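# Place the mat cartridge label-up in a free tray pocket

## Task

Take the cartridge resting on the green mat and set it into any unoccupied pocket of the partially filled tray with its label facing up, then open the gripper so it is no longer held.

## Robot and tools

ROBOT. There are two six-joint arms, left_arm and right_arm, each with a parallel two-finger gripper. All positions use one scene frame. Its origin is on the table top midway between the arms, +z points up, +x points out across the table, and left_arm sits on the +y side. The left_arm base is at (+0.001, +0.353, 0) m and the right_arm base at (+0.007, -0.284, 0) m, each turned slightly about z. The names left and right do not match the sides of any image. The fingers of a gripper extend along its own +z axis and close along its y axis. The reported end_effector_position is the spot between the pads, roughly 1 cm short of the fingertips. At long reach it can be somewhat off.

ROW LAYOUT. Every commanded row holds 14 numbers, all within [-1, 1], and always covers both arms: first left_arm's 6 joint values and its opening, then right_arm's 6 joint values and its opening. The joint order within each arm is: shoulder (joint2), elbow (joint3), wrist roll (joint6), wrist pitch (joint4), waist (joint1), wrist yaw (joint5). Result lists by joint use this same order. Joint values are scaled offsets, not angles. A value of 1.0 equals 1.202 rad for the waist, 1.258 for the shoulder, 1.238 for the elbow, 2.073 for wrist pitch, and 2.022 for wrist yaw and wrist roll. The opening is absolute: +1 is fully open and -1 closed.

JOINT RANGES (rad). Waist -2.618 to 3.054, shoulder 0.000 to 3.142, elbow 0.000 to 3.142, wrist pitch -1.571 to 1.571, wrist yaw -1.571 to 1.571, wrist roll -2.094 to 2.094. The true stops may sit up to 0.036 rad either way. If a request goes more than 0.036 rad beyond a range, that action is rejected for both arms. If the first action of a call fails this check, or any action is malformed, nothing in the call runs. A joint driven onto its real stop produces the line "joint sent to its limit".

execute_actions(actions). This is a list of actions. Each action is a table of up to 15 rows, and each row lasts one control step of 1/30 s. If a table is shorter, its last row repeats until the 15 steps of the action (0.5 s) are used. Joint offsets in every row are measured from that arm's angles at the start of the current action, not from the previous row. For the first action, they start from the last angles reported in this scene. An empty list just returns the current state and images.

move(target, speed, blocking). target is one 14-number row laid out as above. Its joint offsets are counted from the Joint positions in the latest result that showed them. All joints follow paths that finish together, so the gripper traces a curve. speed is the top rate in rad/s of whichever joint has the farthest to go, from 0.01 to 2, with a default of 0.5. A path takes at least 0.5 s and is cut off after 10 s. Paths do not avoid obstacles or the other arm. The result adds a "move:" line giving the ending (done, off_target, moving, held, fault), limits=held or limits=none, and each arm's joint farthest from target. With blocking=false you get the result after 0.5 s while motion continues. Until a result shows the end, use wait or stop before sending new rows or moves.

wait(seconds) lets the scene run for 0 to 10 s with the last commands held. It returns early if a running move ends. stop() brakes a running move, but the fingers keep going. zoom_image(camera, region) enlarges part of a camera's latest image. region is [x0, y0, x1, y1] in pixels from the top-left, at most 504 by 504. read_manual(section) returns only licence text. finished_scene(scene) ends the current scene, given its number, and reports success. It cannot be undone, so release the cartridge first.

CAMERAS. cam_head_left and cam_head_right are 504x504. cam_left_wrist and cam_right_wrist are 616x616 fisheye views. Images arrive in that order. Calibration matrices come with the setup, but the real cameras may differ by a few degrees and millimetres.

RESULTS. The state line shows each gripper's position (m) and quaternion (wxyz). Joint positions and Joint velocities list the six joints and then the pad gap in metres, which is 0.094 when fully open. Joint targets shows what the joints are currently being driven toward. grip_measured is the opening on the same scale you command, and each arm reads about 1 mm off. "joint command not followed" means a clearance check changed some joint targets. FAULT lines report an arm stop. MOTOR HOT is a warning at 75 °C. At 90 °C that arm halts for 10 s, and at 100 °C it goes limp and drops.

MOTION LIMITS. On every step, each joint's target is held within a set lead of its measured angle: 0.202 rad for the waist, 0.258 shoulder, 0.238 elbow, 0.573 wrist pitch, and 0.522 wrist yaw and roll. Targets that would move the gripper more than 70 mm are also scaled back. Large moves therefore take several actions. An unfinished motion may need to be commanded again. Sending zero offsets can let an arm sag. To hold it, send offsets back to the wanted angles, and increase them if the arm still falls short.

GRIPPING. To hold an object, command an opening about 0.03 below grip_measured. A smaller gap grips more lightly. Pads press hard at first contact, and very thin parts get less force.

AVOID. Do not knock anything off the table, as that fails the task. Do not let the arms hit or press each other. Avoid drops, slams, fast impacts and deep presses past the contact point, since faster moves and deeper targets hit harder. Outside forces may briefly tug the held cartridge or shove loose items. The robot keeps its last command while you compose a reply.

Each tool is called after ">>>" as name(argument=value, ...), one argument or row to a line, values as JSON.

## Session

>>> execute_actions(
  actions=[],
)

Scene clock: 0.00 s.
left_arm: end_effector_position=(+0.4321, +0.1541, +0.1859) grip_measured=+1.000 end_effector_quat_wxyz=(+0.009, -0.410, +0.773, -0.483) | right_arm: end_effector_position=(+0.3225, -0.3455, +0.1299) grip_measured=+1.000 end_effector_quat_wxyz=(-0.009, +0.683, -0.730, -0.014)
Joint names: [shoulder, elbow, wrist roll, wrist pitch, waist, wrist yaw]
Joint positions: left_arm=[ 1.747  1.314 -1.471 -0.345 -0.151  0.708  0.094] | right_arm=[ 1.771  1.534 -1.717 -1.347 -0.152 -0.031  0.094]
Joint velocities: left_arm=[ 0.017  0.007 -0.007  0.022 -0.022 -0.022  0.   ] | right_arm=[ 0.017 -0.022  0.007  0.081 -0.002 -0.051  0.   ]
Motor temperatures (°C, as the motors report them): left_arm=[28 27 25 28 28 27] | right_arm=[27 25 25 28 25 28]
Joint targets: left_arm=[1.732 1.328 -1.463 -0.337 -0.151 0.712] | right_arm=[1.763 1.541 -1.718 -1.352 -0.152 -0.036]
camera_calibration (this result's frames):
cam_left_wrist: T_world_to_cam=[[0.740535, -0.099569, 0.664601, -0.427362], [-0.671729, -0.0806552, 0.736394, 0.194641], [-0.0197185, -0.991756, -0.126611, 0.305595], [0, 0, 0, 1]] pos_world=[0.453248, 0.276223, 0.179384]
cam_right_wrist: T_world_to_cam=[[0.99724, 0.0740973, -0.00460076, -0.294067], [0.0542401, -0.684874, 0.72664, -0.325767], [0.0506911, -0.724884, -0.687003, -0.0726557], [0, 0, 0, 1]] pos_world=[0.314608, -0.253987, 0.185448]

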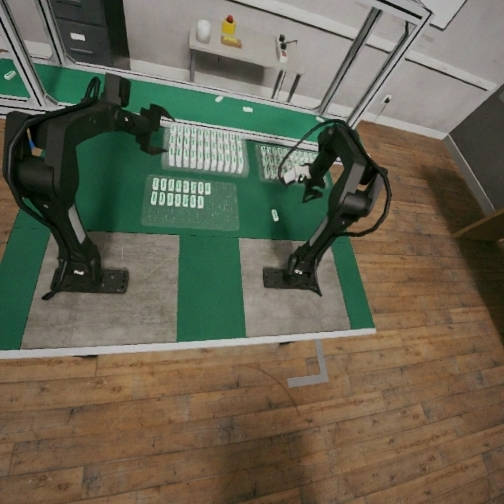

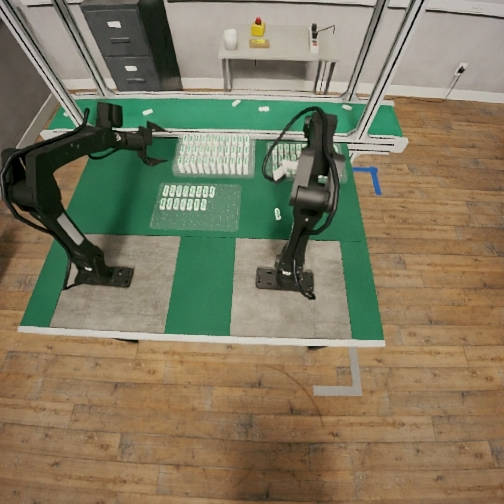

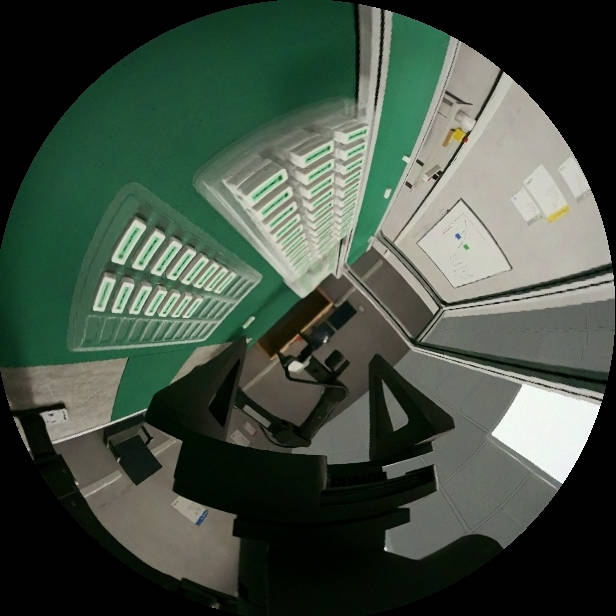

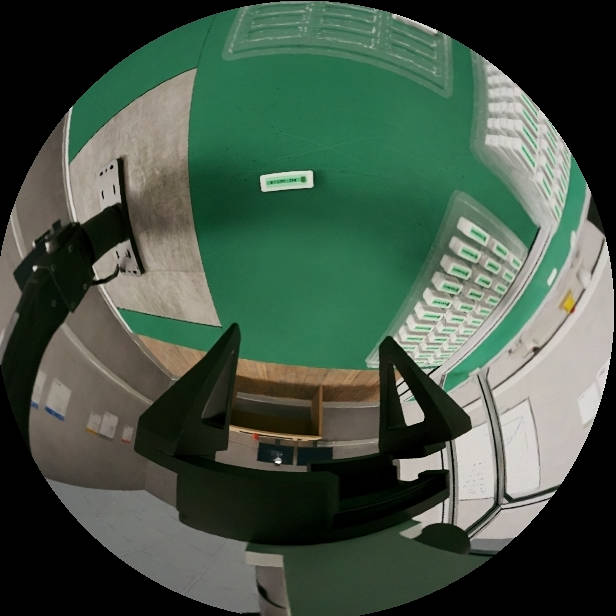

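>>> move(
  target=[0,0,0,0,0,0,1, -0.054,-0.324,0.812,0.167,0.203,0.015,0],
  speed=1.2,
)

Scene clock: 4.37 s.
left_arm: end_effector_position=(+0.4321, +0.1541, +0.1859) grip_measured=+1.000 end_effector_quat_wxyz=(+0.008, -0.411, +0.773, -0.483) | right_arm: end_effector_position=(+0.2985, -0.2745, +0.0451) grip_measured=+0.002 end_effector_quat_wxyz=(-0.015, -0.052, +0.999, +0.005)
Joint names: [shoulder, elbow, wrist roll, wrist pitch, waist, wrist yaw]
Joint positions: left_arm=[ 1.747  1.314 -1.473 -0.345 -0.151  0.708  0.094] | right_arm=[ 1.73   1.143 -0.08  -1.012  0.084 -0.009  0.047]
Joint velocities: left_arm=[ 0.017  0.007  0.051 -0.051  0.012  0.051  0.   ] | right_arm=[ 0.022  0.002 -0.007 -0.051  0.007 -0.066  0.   ]
Motor temperatures (°C, as the motors report them): left_arm=[28 28 25 28 28 27] | right_arm=[28 26 25 28 25 28]
Joint targets: left_arm=[1.747 1.314 -1.470 -0.345 -0.151 0.708] | right_arm=[1.702 1.133 -0.075 -1.000 0.092 -0.001]
move: off_target (right_arm); limits=none; left_arm: farthest joint: the wrist roll, 0.002 radians from its target (0.000 radians at the start); right_arm: farthest joint: the shoulder, 0.027 radians from its target (0.068 radians at the start)
camera_calibration (this result's frames):
cam_left_wrist: T_world_to_cam=[[0.74178, -0.0980419, 0.663438, -0.427919], [-0.670381, -0.0807818, 0.737606, 0.193853], [-0.0187226, -0.991898, -0.125648, 0.305008], [0, 0, 0, 1]] pos_world=[0.453088, 0.276243, 0.179234]
cam_right_wrist: T_world_to_cam=[[0.241457, -0.970266, -0.0168103, -0.336341], [-0.62022, -0.167622, 0.766309, 0.127327], [-0.746342, -0.174604, -0.642252, 0.308668], [0, 0, 0, 1]] pos_world=[0.390555, -0.251103, 0.0950165]

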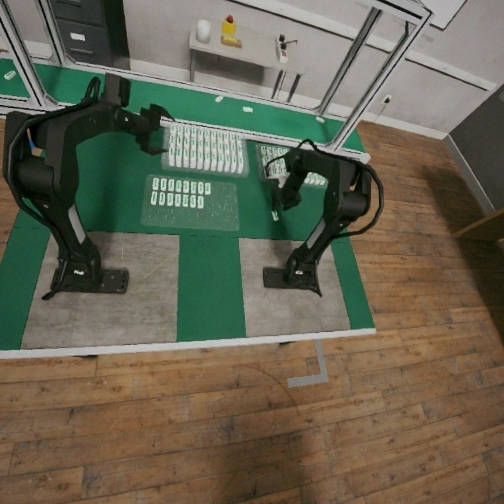

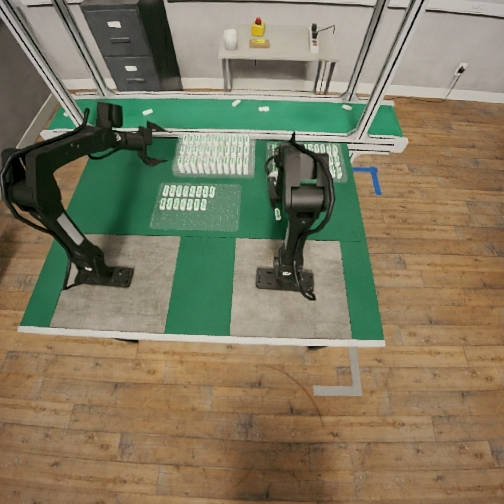

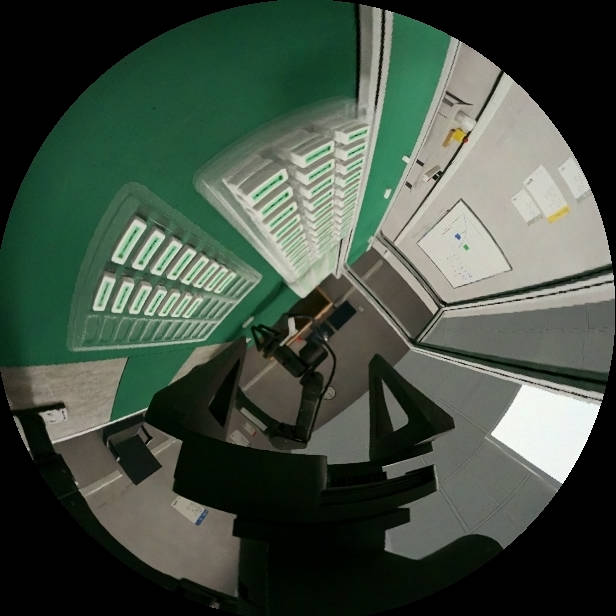

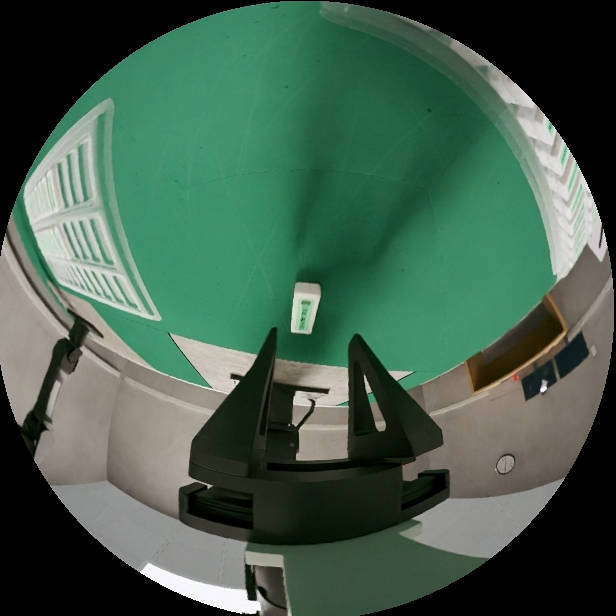

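>>> move(
  target=[0,0,0,0,0,0,1, 0.007,-0.107,0.002,0.082,0.013,0.004,0],
  speed=0.4,
)

>>> execute_actions(
  actions=[
    [[0,0,0,0,0,0,1,0,0,0,0,0,0,-0.8]],
    [[0,0,0,0,0,0,1,0,0,0,0,0,0,-0.8]],
  ],
)

>>> zoom_image(
  camera="cam_head_right",
  region=[140, 170, 260, 250],
)

Scene clock: 5.57 s.
left_arm: end_effector_position=(+0.4321, +0.1541, +0.1859) grip_measured=+1.000 end_effector_quat_wxyz=(+0.008, -0.412, +0.772, -0.483) | right_arm: end_effector_position=(+0.2927, -0.2725, +0.0163) grip_measured=+0.002 end_effector_quat_wxyz=(-0.001, -0.055, +0.998, +0.005)
Joint names: [shoulder, elbow, wrist roll, wrist pitch, waist, wrist yaw]
Joint positions: left_arm=[ 1.747  1.314 -1.475 -0.345 -0.151  0.708  0.094] | right_arm=[ 1.73   1.019 -0.08  -0.861  0.092 -0.009  0.047]
Joint velocities: left_arm=[ 0.002  0.012 -0.022  0.007  0.007 -0.022  0.   ] | right_arm=[-0.022 -0.007 -0.007  0.037 -0.007 -0.066 -0.   ]
Motor temperatures (°C, as the motors report them): left_arm=[28 28 25 29 28 27] | right_arm=[28 26 25 28 25 28]
Joint targets: left_arm=[1.747 1.314 -1.473 -0.345 -0.151 0.708] | right_arm=[1.739 1.010 -0.076 -0.843 0.100 -0.001]
move: done; limits=none; left_arm: farthest joint: the wrist roll, 0.002 radians from its target (0.000 radians at the start); right_arm: farthest joint: the wrist pitch, 0.019 radians from its target (0.170 radians at the start)
camera_calibration (this result's frames):
cam_left_wrist: T_world_to_cam=[[0.743022, -0.0965145, 0.662271, -0.428474], [-0.669032, -0.0809057, 0.738817, 0.193064], [-0.017725, -0.992038, -0.124686, 0.30442], [0, 0, 0, 1]] pos_world=[0.452928, 0.276262, 0.179084]
cam_right_wrist: T_world_to_cam=[[0.248857, -0.968479, -0.0108662, -0.335216], [-0.639501, -0.172729, 0.749135, 0.150669], [-0.727399, -0.179479, -0.662328, 0.279677], [0, 0, 0, 1]] pos_world=[0.383211, -0.248429, 0.0687237]

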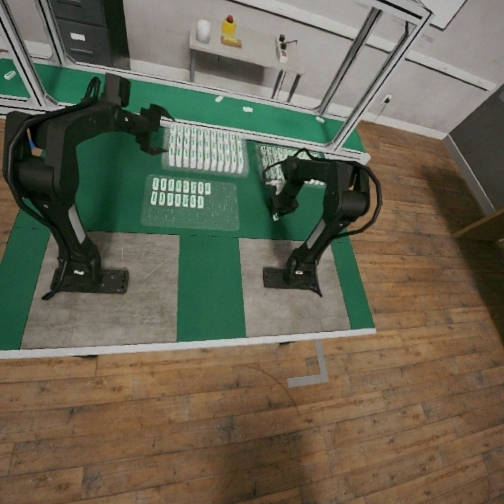

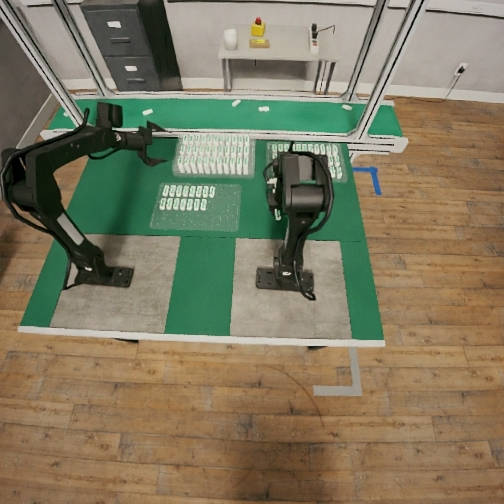

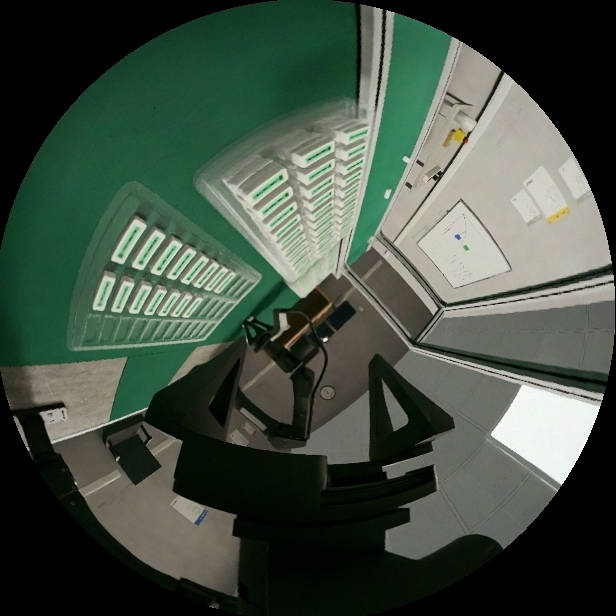

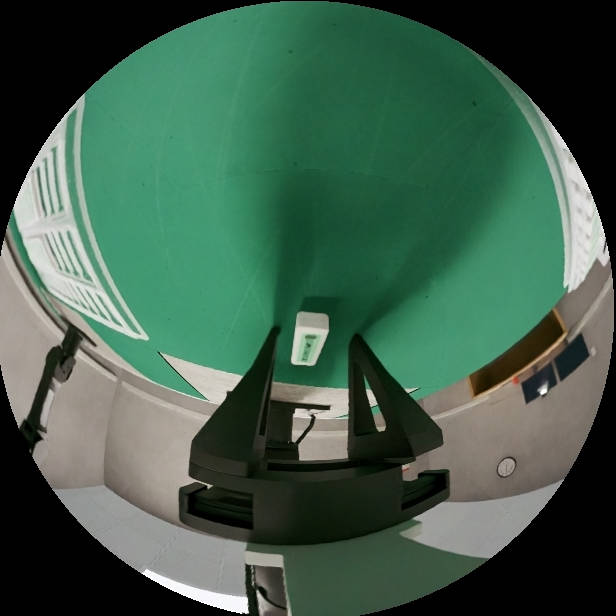

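Scene clock: 6.57 s.
left_arm: end_effector_position=(+0.4321, +0.1541, +0.1859) grip_measured=+1.000 end_effector_quat_wxyz=(+0.007, -0.414, +0.772, -0.483) | right_arm: end_effector_position=(+0.2927, -0.2725, +0.0163) grip_measured=-0.679 end_effector_quat_wxyz=(-0.001, -0.055, +0.998, +0.005)
Joint names: [shoulder, elbow, wrist roll, wrist pitch, waist, wrist yaw]
Joint positions: left_arm=[ 1.747  1.314 -1.48  -0.345 -0.151  0.708  0.094] | right_arm=[ 1.73   1.019 -0.08  -0.861  0.092 -0.009  0.015]
Joint velocities: left_arm=[-0.022 -0.027 -0.081 -0.037  0.002 -0.037  0.   ] | right_arm=[-0.012 -0.017  0.007 -0.007  0.007  0.066  0.001]
Motor temperatures (°C, as the motors report them): left_arm=[28 28 25 29 28 27] | right_arm=[28 26 25 28 25 28]
Joint targets: left_arm=[1.747 1.314 -1.477 -0.345 -0.151 0.708] | right_arm=[1.730 1.019 -0.080 -0.861 0.092 -0.009]
camera_calibration (this result's frames):
cam_left_wrist: T_world_to_cam=[[0.745494, -0.0934583, 0.659927, -0.429578], [-0.666327, -0.0811451, 0.741232, 0.191483], [-0.0157244, -0.992311, -0.122767, 0.30324], [0, 0, 0, 1]] pos_world=[0.452606, 0.276299, 0.178785]
cam_right_wrist: T_world_to_cam=[[0.248857, -0.968479, -0.0108662, -0.335216], [-0.639501, -0.172729, 0.749135, 0.150669], [-0.727399, -0.179479, -0.662328, 0.279677], [0, 0, 0, 1]] pos_world=[0.383211, -0.248429, 0.0687237]

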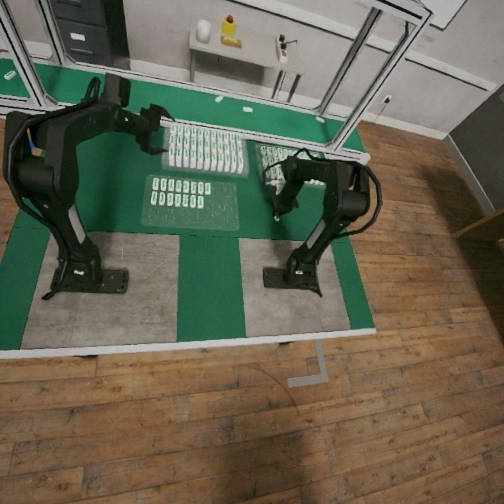

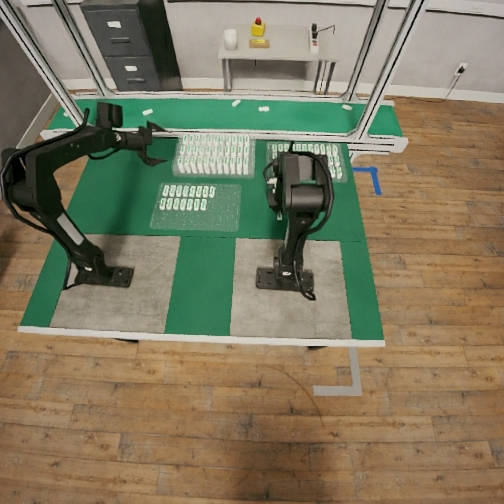

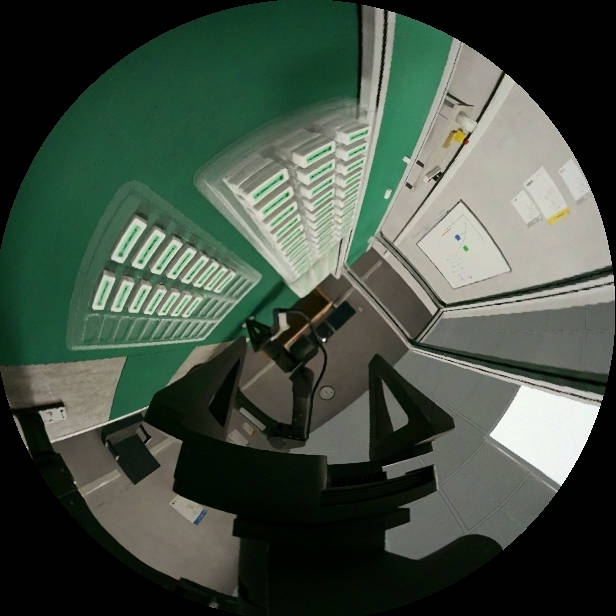

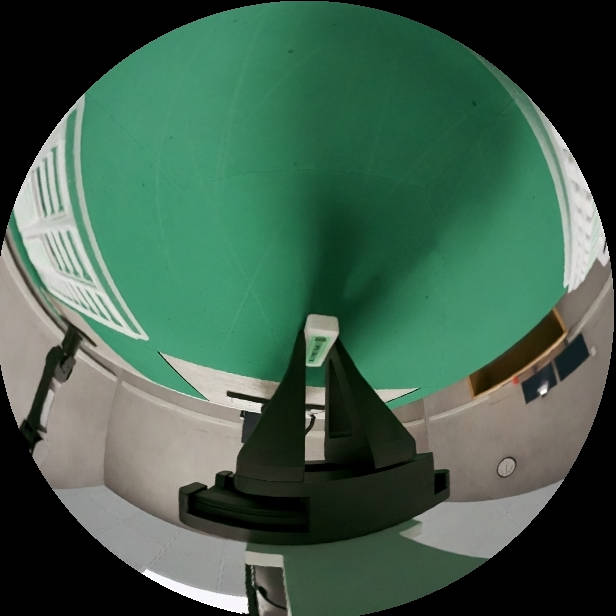

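Region (140, 170, 260, 250) of cam_head_right's 504x504 image, scaled by 4.200, with more detail than that image has.

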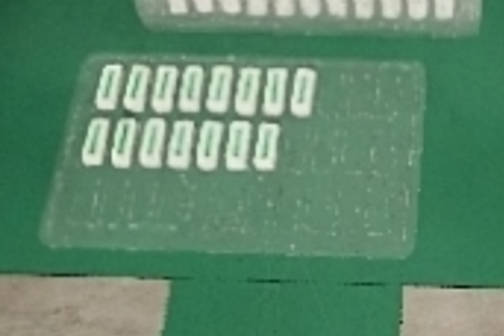

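>>> move(
  target=[0,0,0,0,0,0,1, -0.006,0.275,0.395,-0.167,0.562,0.004,-0.8],
  speed=0.8,
)

>>> zoom_image(
  camera="cam_right_wrist",
  region=[200, 180, 420, 400],
)

Scene clock: 8.63 s.
left_arm: end_effector_position=(+0.4321, +0.1541, +0.1859) grip_measured=+1.000 end_effector_quat_wxyz=(+0.006, -0.415, +0.771, -0.483) | right_arm: end_effector_position=(+0.2391, -0.0837, +0.0922) grip_measured=-0.679 end_effector_quat_wxyz=(-0.009, +0.004, +1.000, -0.004)
Joint names: [shoulder, elbow, wrist roll, wrist pitch, waist, wrist yaw]
Joint positions: left_arm=[ 1.747  1.314 -1.482 -0.345 -0.151  0.708  0.094] | right_arm=[ 1.73   1.336  0.713 -1.195  0.766 -0.006  0.015]
Joint velocities: left_arm=[ 0.012 -0.002 -0.081  0.007 -0.007 -0.095  0.   ] | right_arm=[-0.017 -0.017  0.022 -0.095 -0.032  0.051 -0.001]
Motor temperatures (°C, as the motors report them): left_arm=[29 28 25 29 28 27] | right_arm=[28 26 25 28 25 28]
Joint targets: left_arm=[1.747 1.314 -1.480 -0.345 -0.151 0.708] | right_arm=[1.723 1.359 0.719 -1.207 0.767 -0.001]
move: off_target (right_arm); limits=none; left_arm: farthest joint: the wrist roll, 0.002 radians from its target (0.000 radians at the start); right_arm: farthest joint: the elbow, 0.024 radians from its target (0.341 radians at the start)
camera_calibration (this result's frames):
cam_left_wrist: T_world_to_cam=[[0.746724, -0.0919296, 0.65875, -0.430126], [-0.664971, -0.0812606, 0.742436, 0.190691], [-0.0147214, -0.992444, -0.12181, 0.30265], [0, 0, 0, 1]] pos_world=[0.452445, 0.276317, 0.178636]
cam_right_wrist: T_world_to_cam=[[0.132464, -0.991181, 0.00362707, -0.113668], [-0.643174, -0.0831703, 0.76119, 0.0994162], [-0.754175, -0.103163, -0.648519, 0.336364], [0, 0, 0, 1]] pos_world=[0.332676, -0.069697, 0.142876]

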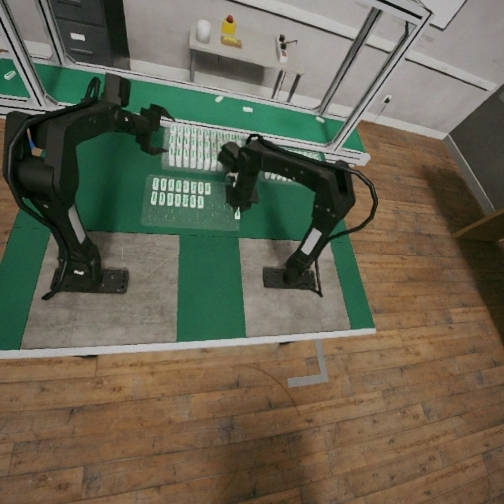

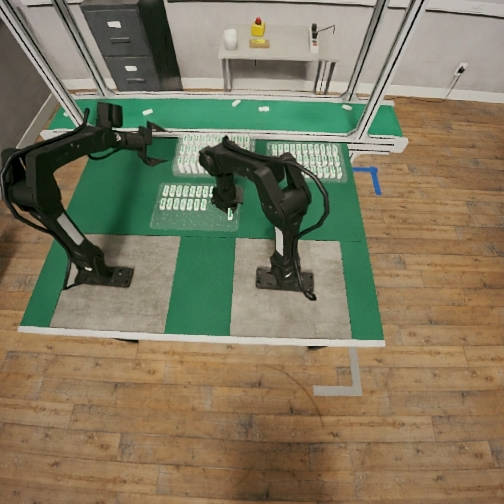

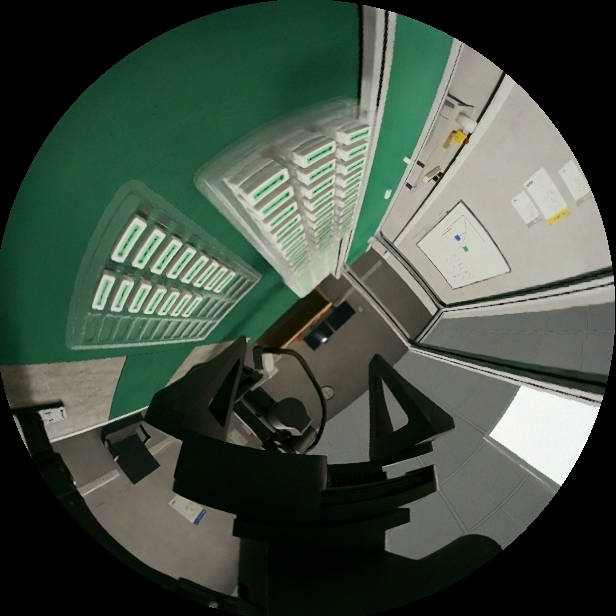

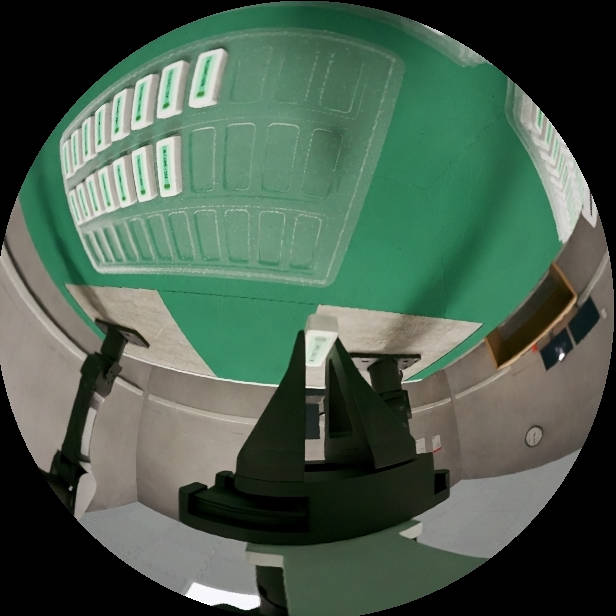

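Region (200, 180, 420, 400) of cam_right_wrist's 616x616 image, scaled by 2.291, with more detail than that image has.

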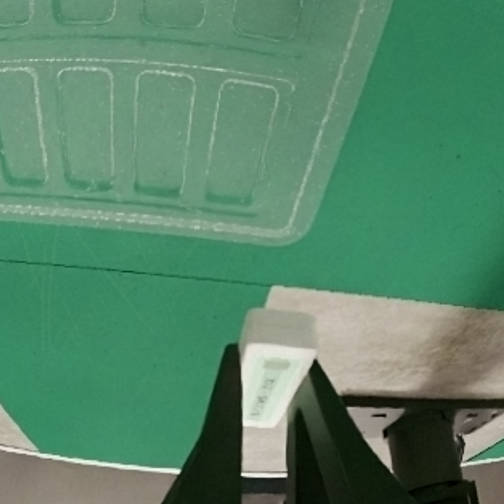

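>>> move(
  target=[0,0,0,0,0,0,1, 0.135,0.019,0.028,0.08,0.033,0.003,-0.8],
  speed=0.4,
)

>>> zoom_image(
  camera="cam_right_wrist",
  region=[200, 180, 420, 400],
)

Scene clock: 10.70 s.
left_arm: end_effector_position=(+0.4321, +0.1541, +0.1859) grip_measured=+1.000 end_effector_quat_wxyz=(+0.006, -0.415, +0.771, -0.483) | right_arm: end_effector_position=(+0.2504, -0.0521, +0.0405) grip_measured=-0.679 end_effector_quat_wxyz=(-0.016, +0.007, +1.000, -0.006)
Joint names: [shoulder, elbow, wrist roll, wrist pitch, waist, wrist yaw]
Joint positions: left_arm=[ 1.747  1.314 -1.484 -0.345 -0.151  0.708  0.094] | right_arm=[ 1.898  1.336  0.765 -1.041  0.813 -0.013  0.015]
Joint velocities: left_arm=[ 0.007 -0.017 -0.007 -0.007  0.002 -0.051  0.   ] | right_arm=[-0.017  0.002  0.007 -0.051 -0.002  0.051 -0.   ]
Motor temperatures (°C, as the motors report them): left_arm=[29 28 25 29 28 27] | right_arm=[28 26 25 28 25 28]
Joint targets: left_arm=[1.747 1.314 -1.482 -0.345 -0.151 0.708] | right_arm=[1.900 1.359 0.769 -1.029 0.806 0.000]
move: off_target (right_arm); limits=none; left_arm: farthest joint: the wrist roll, 0.002 radians from its target (0.000 radians at the start); right_arm: farthest joint: the elbow, 0.024 radians from its target (0.024 radians at the start)
camera_calibration (this result's frames):
cam_left_wrist: T_world_to_cam=[[0.747951, -0.0904005, 0.657569, -0.430673], [-0.663613, -0.0813734, 0.743637, 0.189898], [-0.0137166, -0.992575, -0.120854, 0.302058], [0, 0, 0, 1]] pos_world=[0.452284, 0.276335, 0.178487]
cam_right_wrist: T_world_to_cam=[[0.127469, -0.991818, 0.0070181, -0.0825012], [-0.632621, -0.0758514, 0.770738, 0.145937], [-0.763899, -0.102685, -0.637114, 0.316585], [0, 0, 0, 1]] pos_world=[0.344678, -0.038248, 0.0898005]

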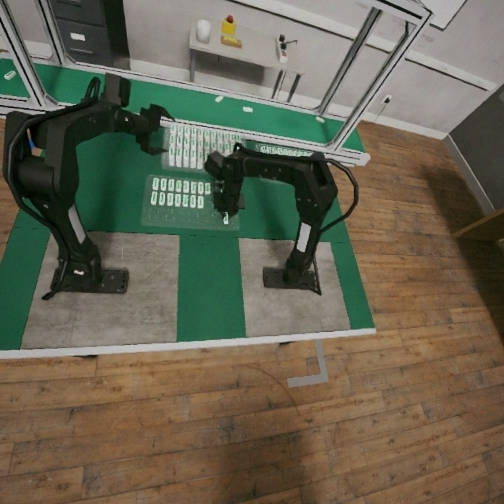

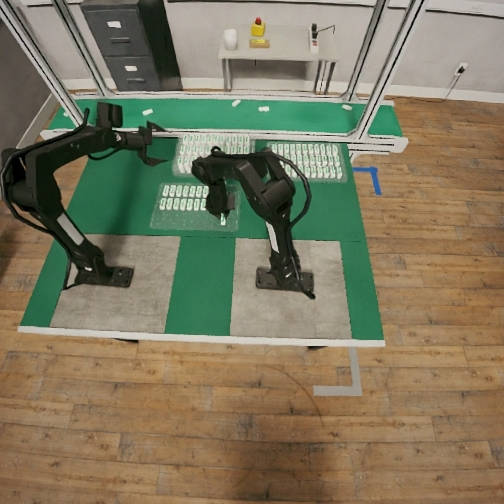

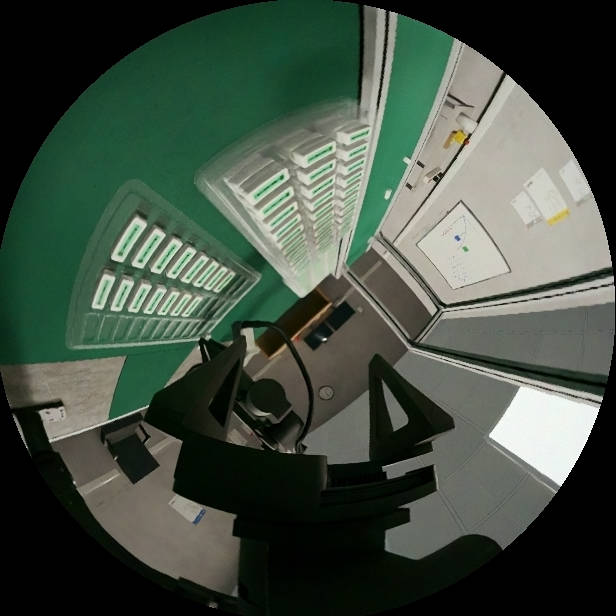

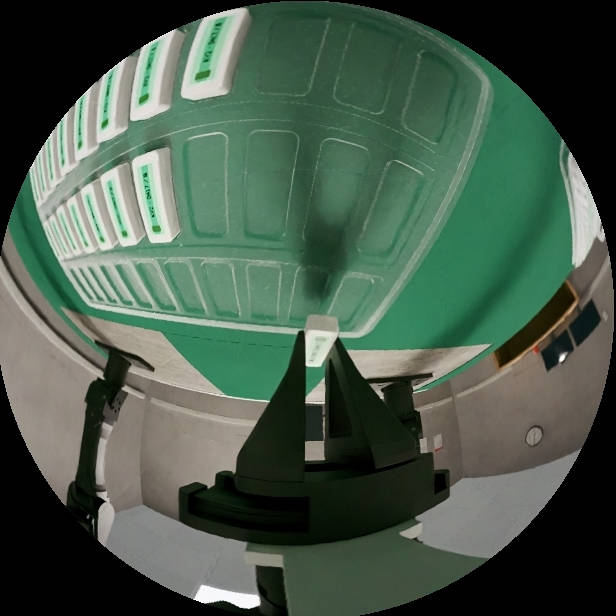

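Region (200, 180, 420, 400) of cam_right_wrist's 616x616 image, scaled by 2.291, with more detail than that image has.

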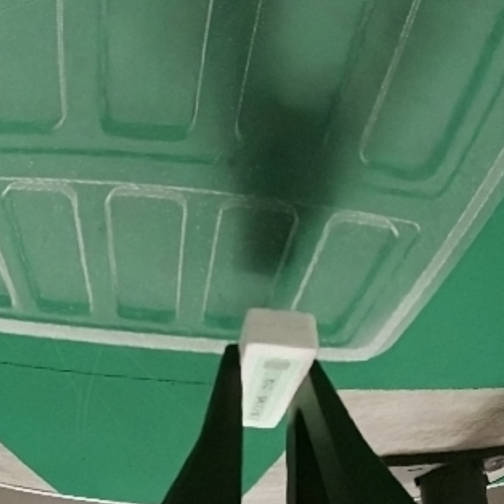

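>>> move(
  target=[0,0,0,0,0,0,1, 0.072,0.069,-0.006,0.018,-0.015,0.006,-0.8],
  speed=0.3,
)

>>> zoom_image(
  camera="cam_right_wrist",
  region=[200, 180, 420, 400],
)

Scene clock: 11.77 s.
left_arm: end_effector_position=(+0.4321, +0.1541, +0.1859) grip_measured=+1.000 end_effector_quat_wxyz=(+0.005, -0.416, +0.770, -0.483) | right_arm: end_effector_position=(+0.2675, -0.0415, +0.0277) grip_measured=-0.679 end_effector_quat_wxyz=(-0.014, +0.008, +1.000, -0.005)
Joint names: [shoulder, elbow, wrist roll, wrist pitch, waist, wrist yaw]
Joint positions: left_arm=[ 1.747  1.314 -1.487 -0.345 -0.151  0.708  0.094] | right_arm=[ 1.98   1.397  0.757 -1.015  0.802 -0.012  0.015]
Joint velocities: left_arm=[-0.002  0.002  0.022  0.051 -0.007 -0.051  0.   ] | right_arm=[-0.012  0.012 -0.081  0.007 -0.007  0.037  0.001]
Motor temperatures (°C, as the motors report them): left_arm=[29 28 25 29 28 27] | right_arm=[28 26 25 28 25 28]
Joint targets: left_arm=[1.747 1.314 -1.484 -0.345 -0.151 0.708] | right_arm=[1.988 1.422 0.752 -1.004 0.795 -0.000]
move: off_target (right_arm); limits=none; left_arm: farthest joint: the wrist roll, 0.003 radians from its target (0.000 radians at the start); right_arm: farthest joint: the elbow, 0.024 radians from its target (0.086 radians at the start)
camera_calibration (this result's frames):
cam_left_wrist: T_world_to_cam=[[0.749173, -0.0888711, 0.656385, -0.431216], [-0.662252, -0.0814833, 0.744837, 0.189104], [-0.01271, -0.992705, -0.1199, 0.301466], [0, 0, 0, 1]] pos_world=[0.452122, 0.276353, 0.178338]
cam_right_wrist: T_world_to_cam=[[0.124059, -0.992265, 0.00453174, -0.0731308], [-0.636019, -0.0760116, 0.76792, 0.168423], [-0.761636, -0.0981494, -0.640529, 0.32223], [0, 0, 0, 1]] pos_world=[0.361615, -0.0281364, 0.0773931]

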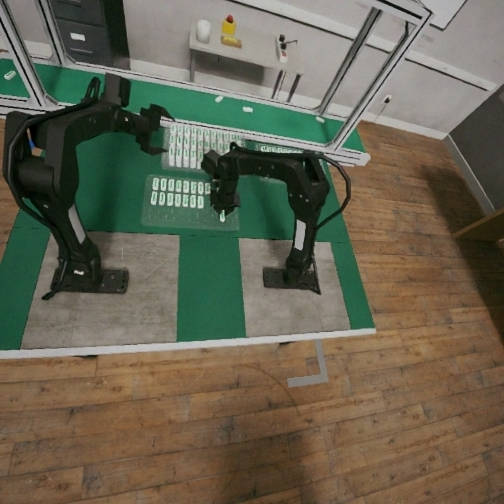

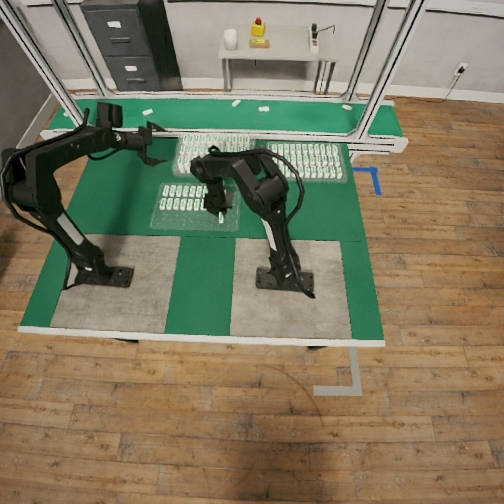

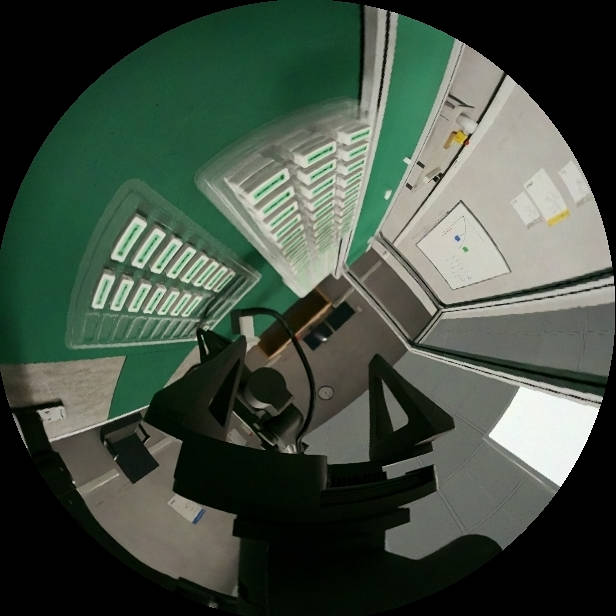

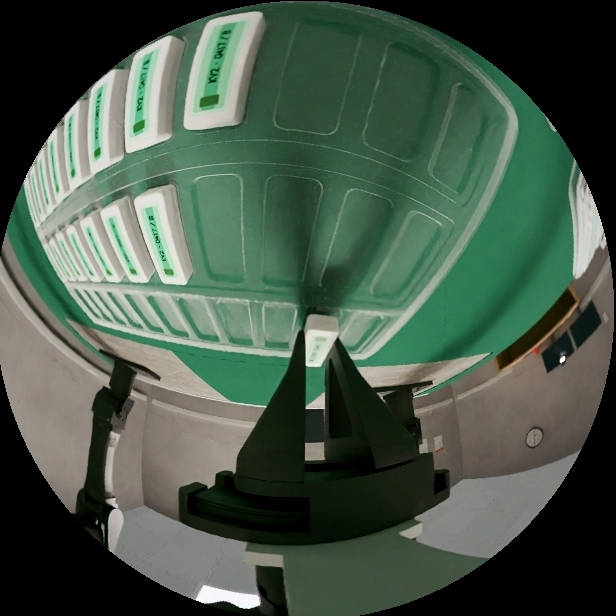

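Region (200, 180, 420, 400) of cam_right_wrist's 616x616 image, scaled by 2.291, with more detail than that image has.

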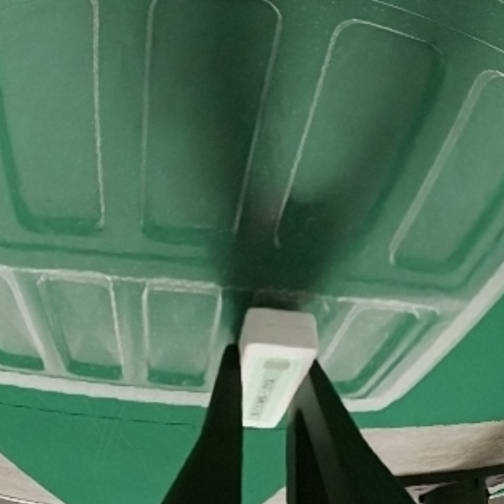

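>>> move(
  target=[0,0,0,0,0,0,1, 0.035,0.02,-0.003,0.012,-0.012,0.006,-0.8],
  speed=0.15,
)

>>> zoom_image(
  camera="cam_right_wrist",
  region=[200, 180, 420, 400],
)

Scene clock: 12.63 s.
left_arm: end_effector_position=(+0.4321, +0.1541, +0.1859) grip_measured=+1.000 end_effector_quat_wxyz=(+0.004, -0.417, +0.770, -0.483) | right_arm: end_effector_position=(+0.2684, -0.0411, +0.0221) grip_measured=-0.679 end_effector_quat_wxyz=(-0.018, +0.009, +1.000, -0.008)
Joint names: [shoulder, elbow, wrist roll, wrist pitch, waist, wrist yaw]
Joint positions: left_arm=[ 1.747  1.314 -1.489 -0.345 -0.151  0.708  0.094] | right_arm=[ 2.     1.402  0.756 -1.011  0.801 -0.013  0.015]
Joint velocities: left_arm=[-0.012 -0.002  0.022 -0.007 -0.017 -0.066  0.   ] | right_arm=[-0.017 -0.002  0.007 -0.095  0.012  0.022 -0.001]
Motor temperatures (°C, as the motors report them): left_arm=[29 28 25 29 28 27] | right_arm=[28 26 25 28 25 28]
Joint targets: left_arm=[1.747 1.314 -1.487 -0.345 -0.151 0.708] | right_arm=[2.024 1.421 0.751 -0.990 0.788 0.000]
move: off_target (right_arm); limits=none; left_arm: farthest joint: the wrist roll, 0.002 radians from its target (0.000 radians at the start); right_arm: farthest joint: the shoulder, 0.024 radians from its target (0.044 radians at the start)
camera_calibration (this result's frames):
cam_left_wrist: T_world_to_cam=[[0.750392, -0.0873412, 0.655198, -0.431758], [-0.66089, -0.0815905, 0.746035, 0.18831], [-0.0117017, -0.992832, -0.118948, 0.300872], [0, 0, 0, 1]] pos_world=[0.45196, 0.27637, 0.178189]
cam_right_wrist: T_world_to_cam=[[0.123326, -0.992318, 0.00974358, -0.0727616], [-0.629395, -0.0706231, 0.77387, 0.171657], [-0.767237, -0.101571, -0.63327, 0.32058], [0, 0, 0, 1]] pos_world=[0.362974, -0.0275181, 0.0708824]

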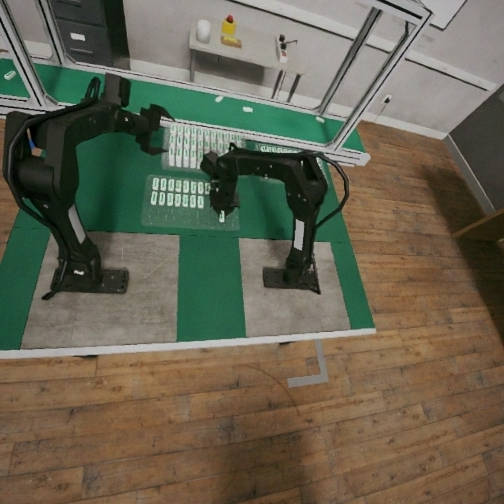

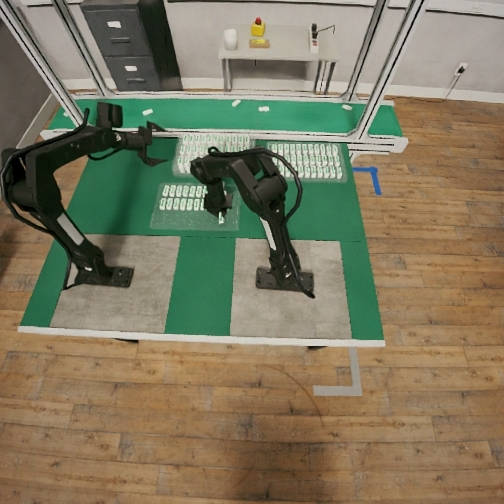

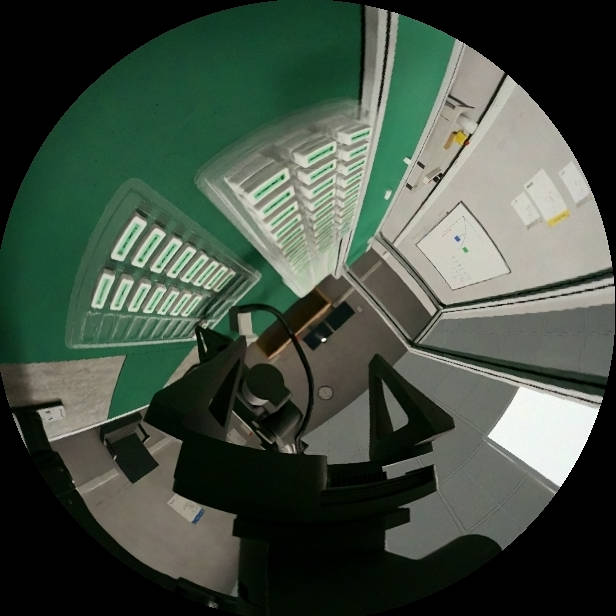

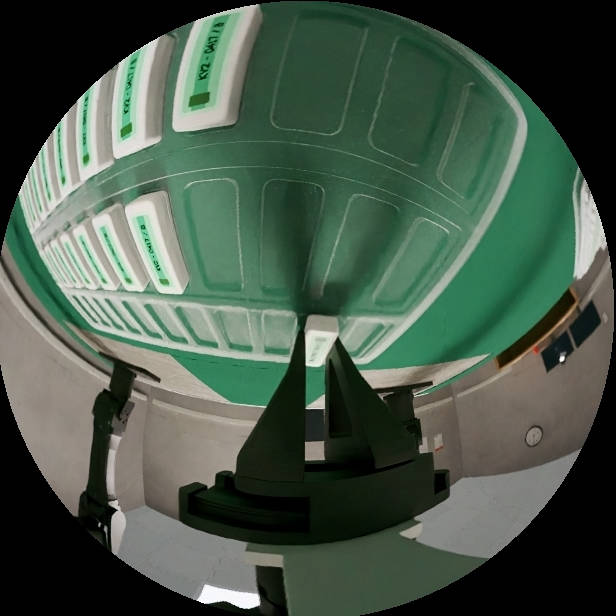

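Region (200, 180, 420, 400) of cam_right_wrist's 616x616 image, scaled by 2.291, with more detail than that image has.

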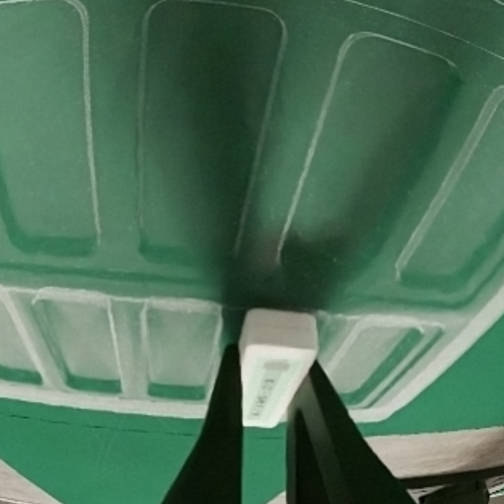

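>>> move(
  target=[0,0,0,0,0,0,1, -0.03,0.015,0,-0.02,-0.006,0.006,-0.8],
  speed=0.15,
)

>>> zoom_image(
  camera="cam_right_wrist",
  region=[200, 180, 420, 400],
)

Scene clock: 13.70 s.
left_arm: end_effector_position=(+0.4321, +0.1541, +0.1859) grip_measured=+1.000 end_effector_quat_wxyz=(+0.004, -0.418, +0.769, -0.483) | right_arm: end_effector_position=(+0.2638, -0.0453, +0.0256) grip_measured=-0.679 end_effector_quat_wxyz=(-0.025, +0.009, +1.000, -0.015)
Joint names: [shoulder, elbow, wrist roll, wrist pitch, waist, wrist yaw]
Joint positions: left_arm=[ 1.747  1.314 -1.491 -0.345 -0.151  0.708  0.094] | right_arm=[ 1.991  1.402  0.756 -1.039  0.801 -0.013  0.015]
Joint velocities: left_arm=[-0.007  0.002  0.051  0.037 -0.007 -0.037  0.   ] | right_arm=[-0.007 -0.002 -0.007 -0.066 -0.012 -0.007 -0.   ]
Motor temperatures (°C, as the motors report them): left_arm=[29 28 25 29 28 27] | right_arm=[28 26 25 28 25 28]
Joint targets: left_arm=[1.747 1.314 -1.489 -0.345 -0.151 0.708] | right_arm=[1.963 1.421 0.757 -1.052 0.793 -0.001]
move: off_target (right_arm); limits=none; left_arm: farthest joint: the wrist roll, 0.002 radians from its target (0.000 radians at the start); right_arm: farthest joint: the shoulder, 0.028 radians from its target (0.038 radians at the start)
camera_calibration (this result's frames):
cam_left_wrist: T_world_to_cam=[[0.751606, -0.085811, 0.654006, -0.432297], [-0.659525, -0.0816949, 0.74723, 0.187514], [-0.0106916, -0.992956, -0.117997, 0.300278], [0, 0, 0, 1]] pos_world=[0.451798, 0.276386, 0.178041]
cam_right_wrist: T_world_to_cam=[[0.123541, -0.992122, 0.0207544, -0.0767048], [-0.618419, -0.0606164, 0.783507, 0.163064], [-0.776077, -0.10963, -0.621036, 0.320526], [0, 0, 0, 1]] pos_world=[0.359071, -0.0310769, 0.0728879]

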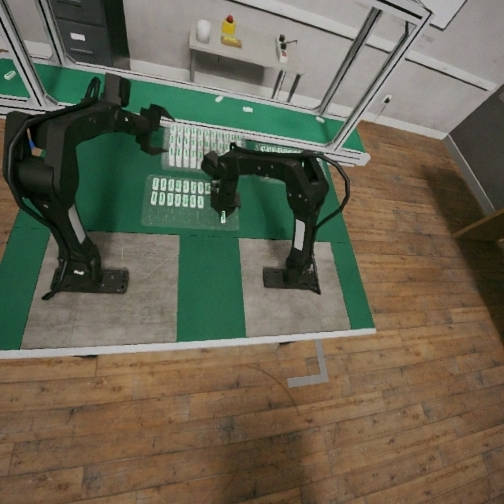

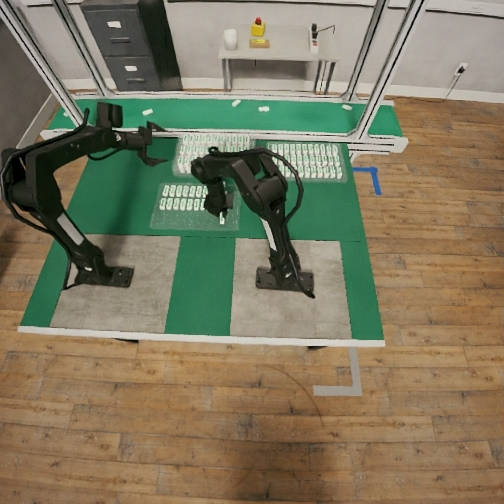

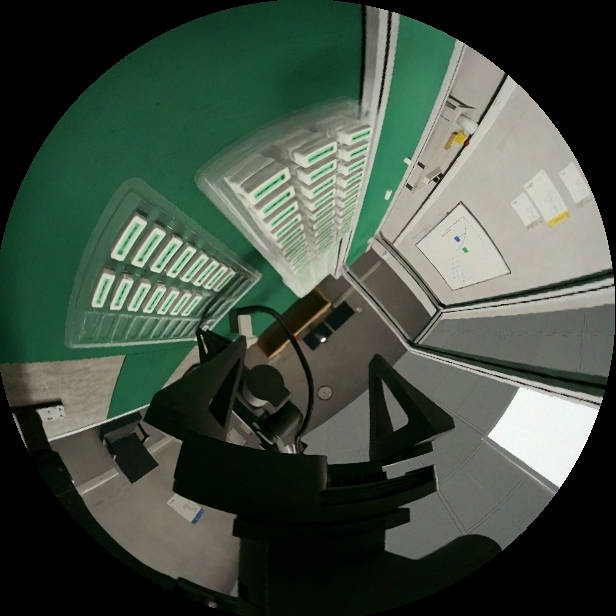

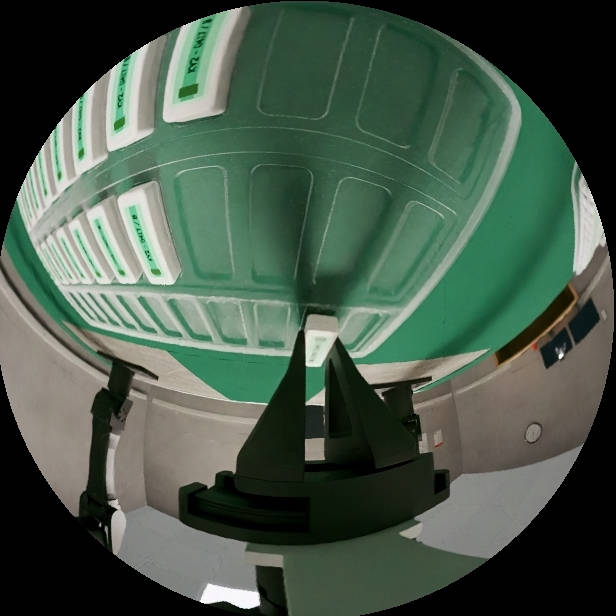

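Region (200, 180, 420, 400) of cam_right_wrist's 616x616 image, scaled by 2.291, with more detail than that image has.

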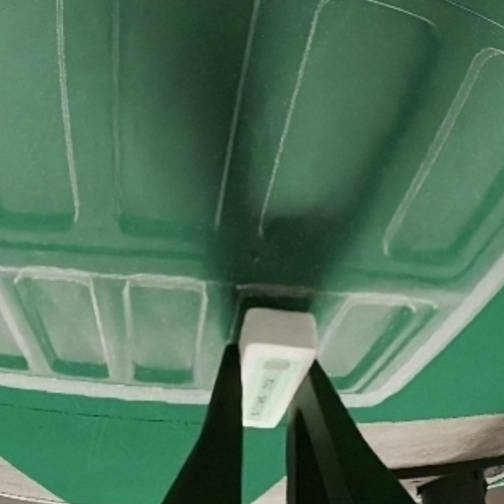

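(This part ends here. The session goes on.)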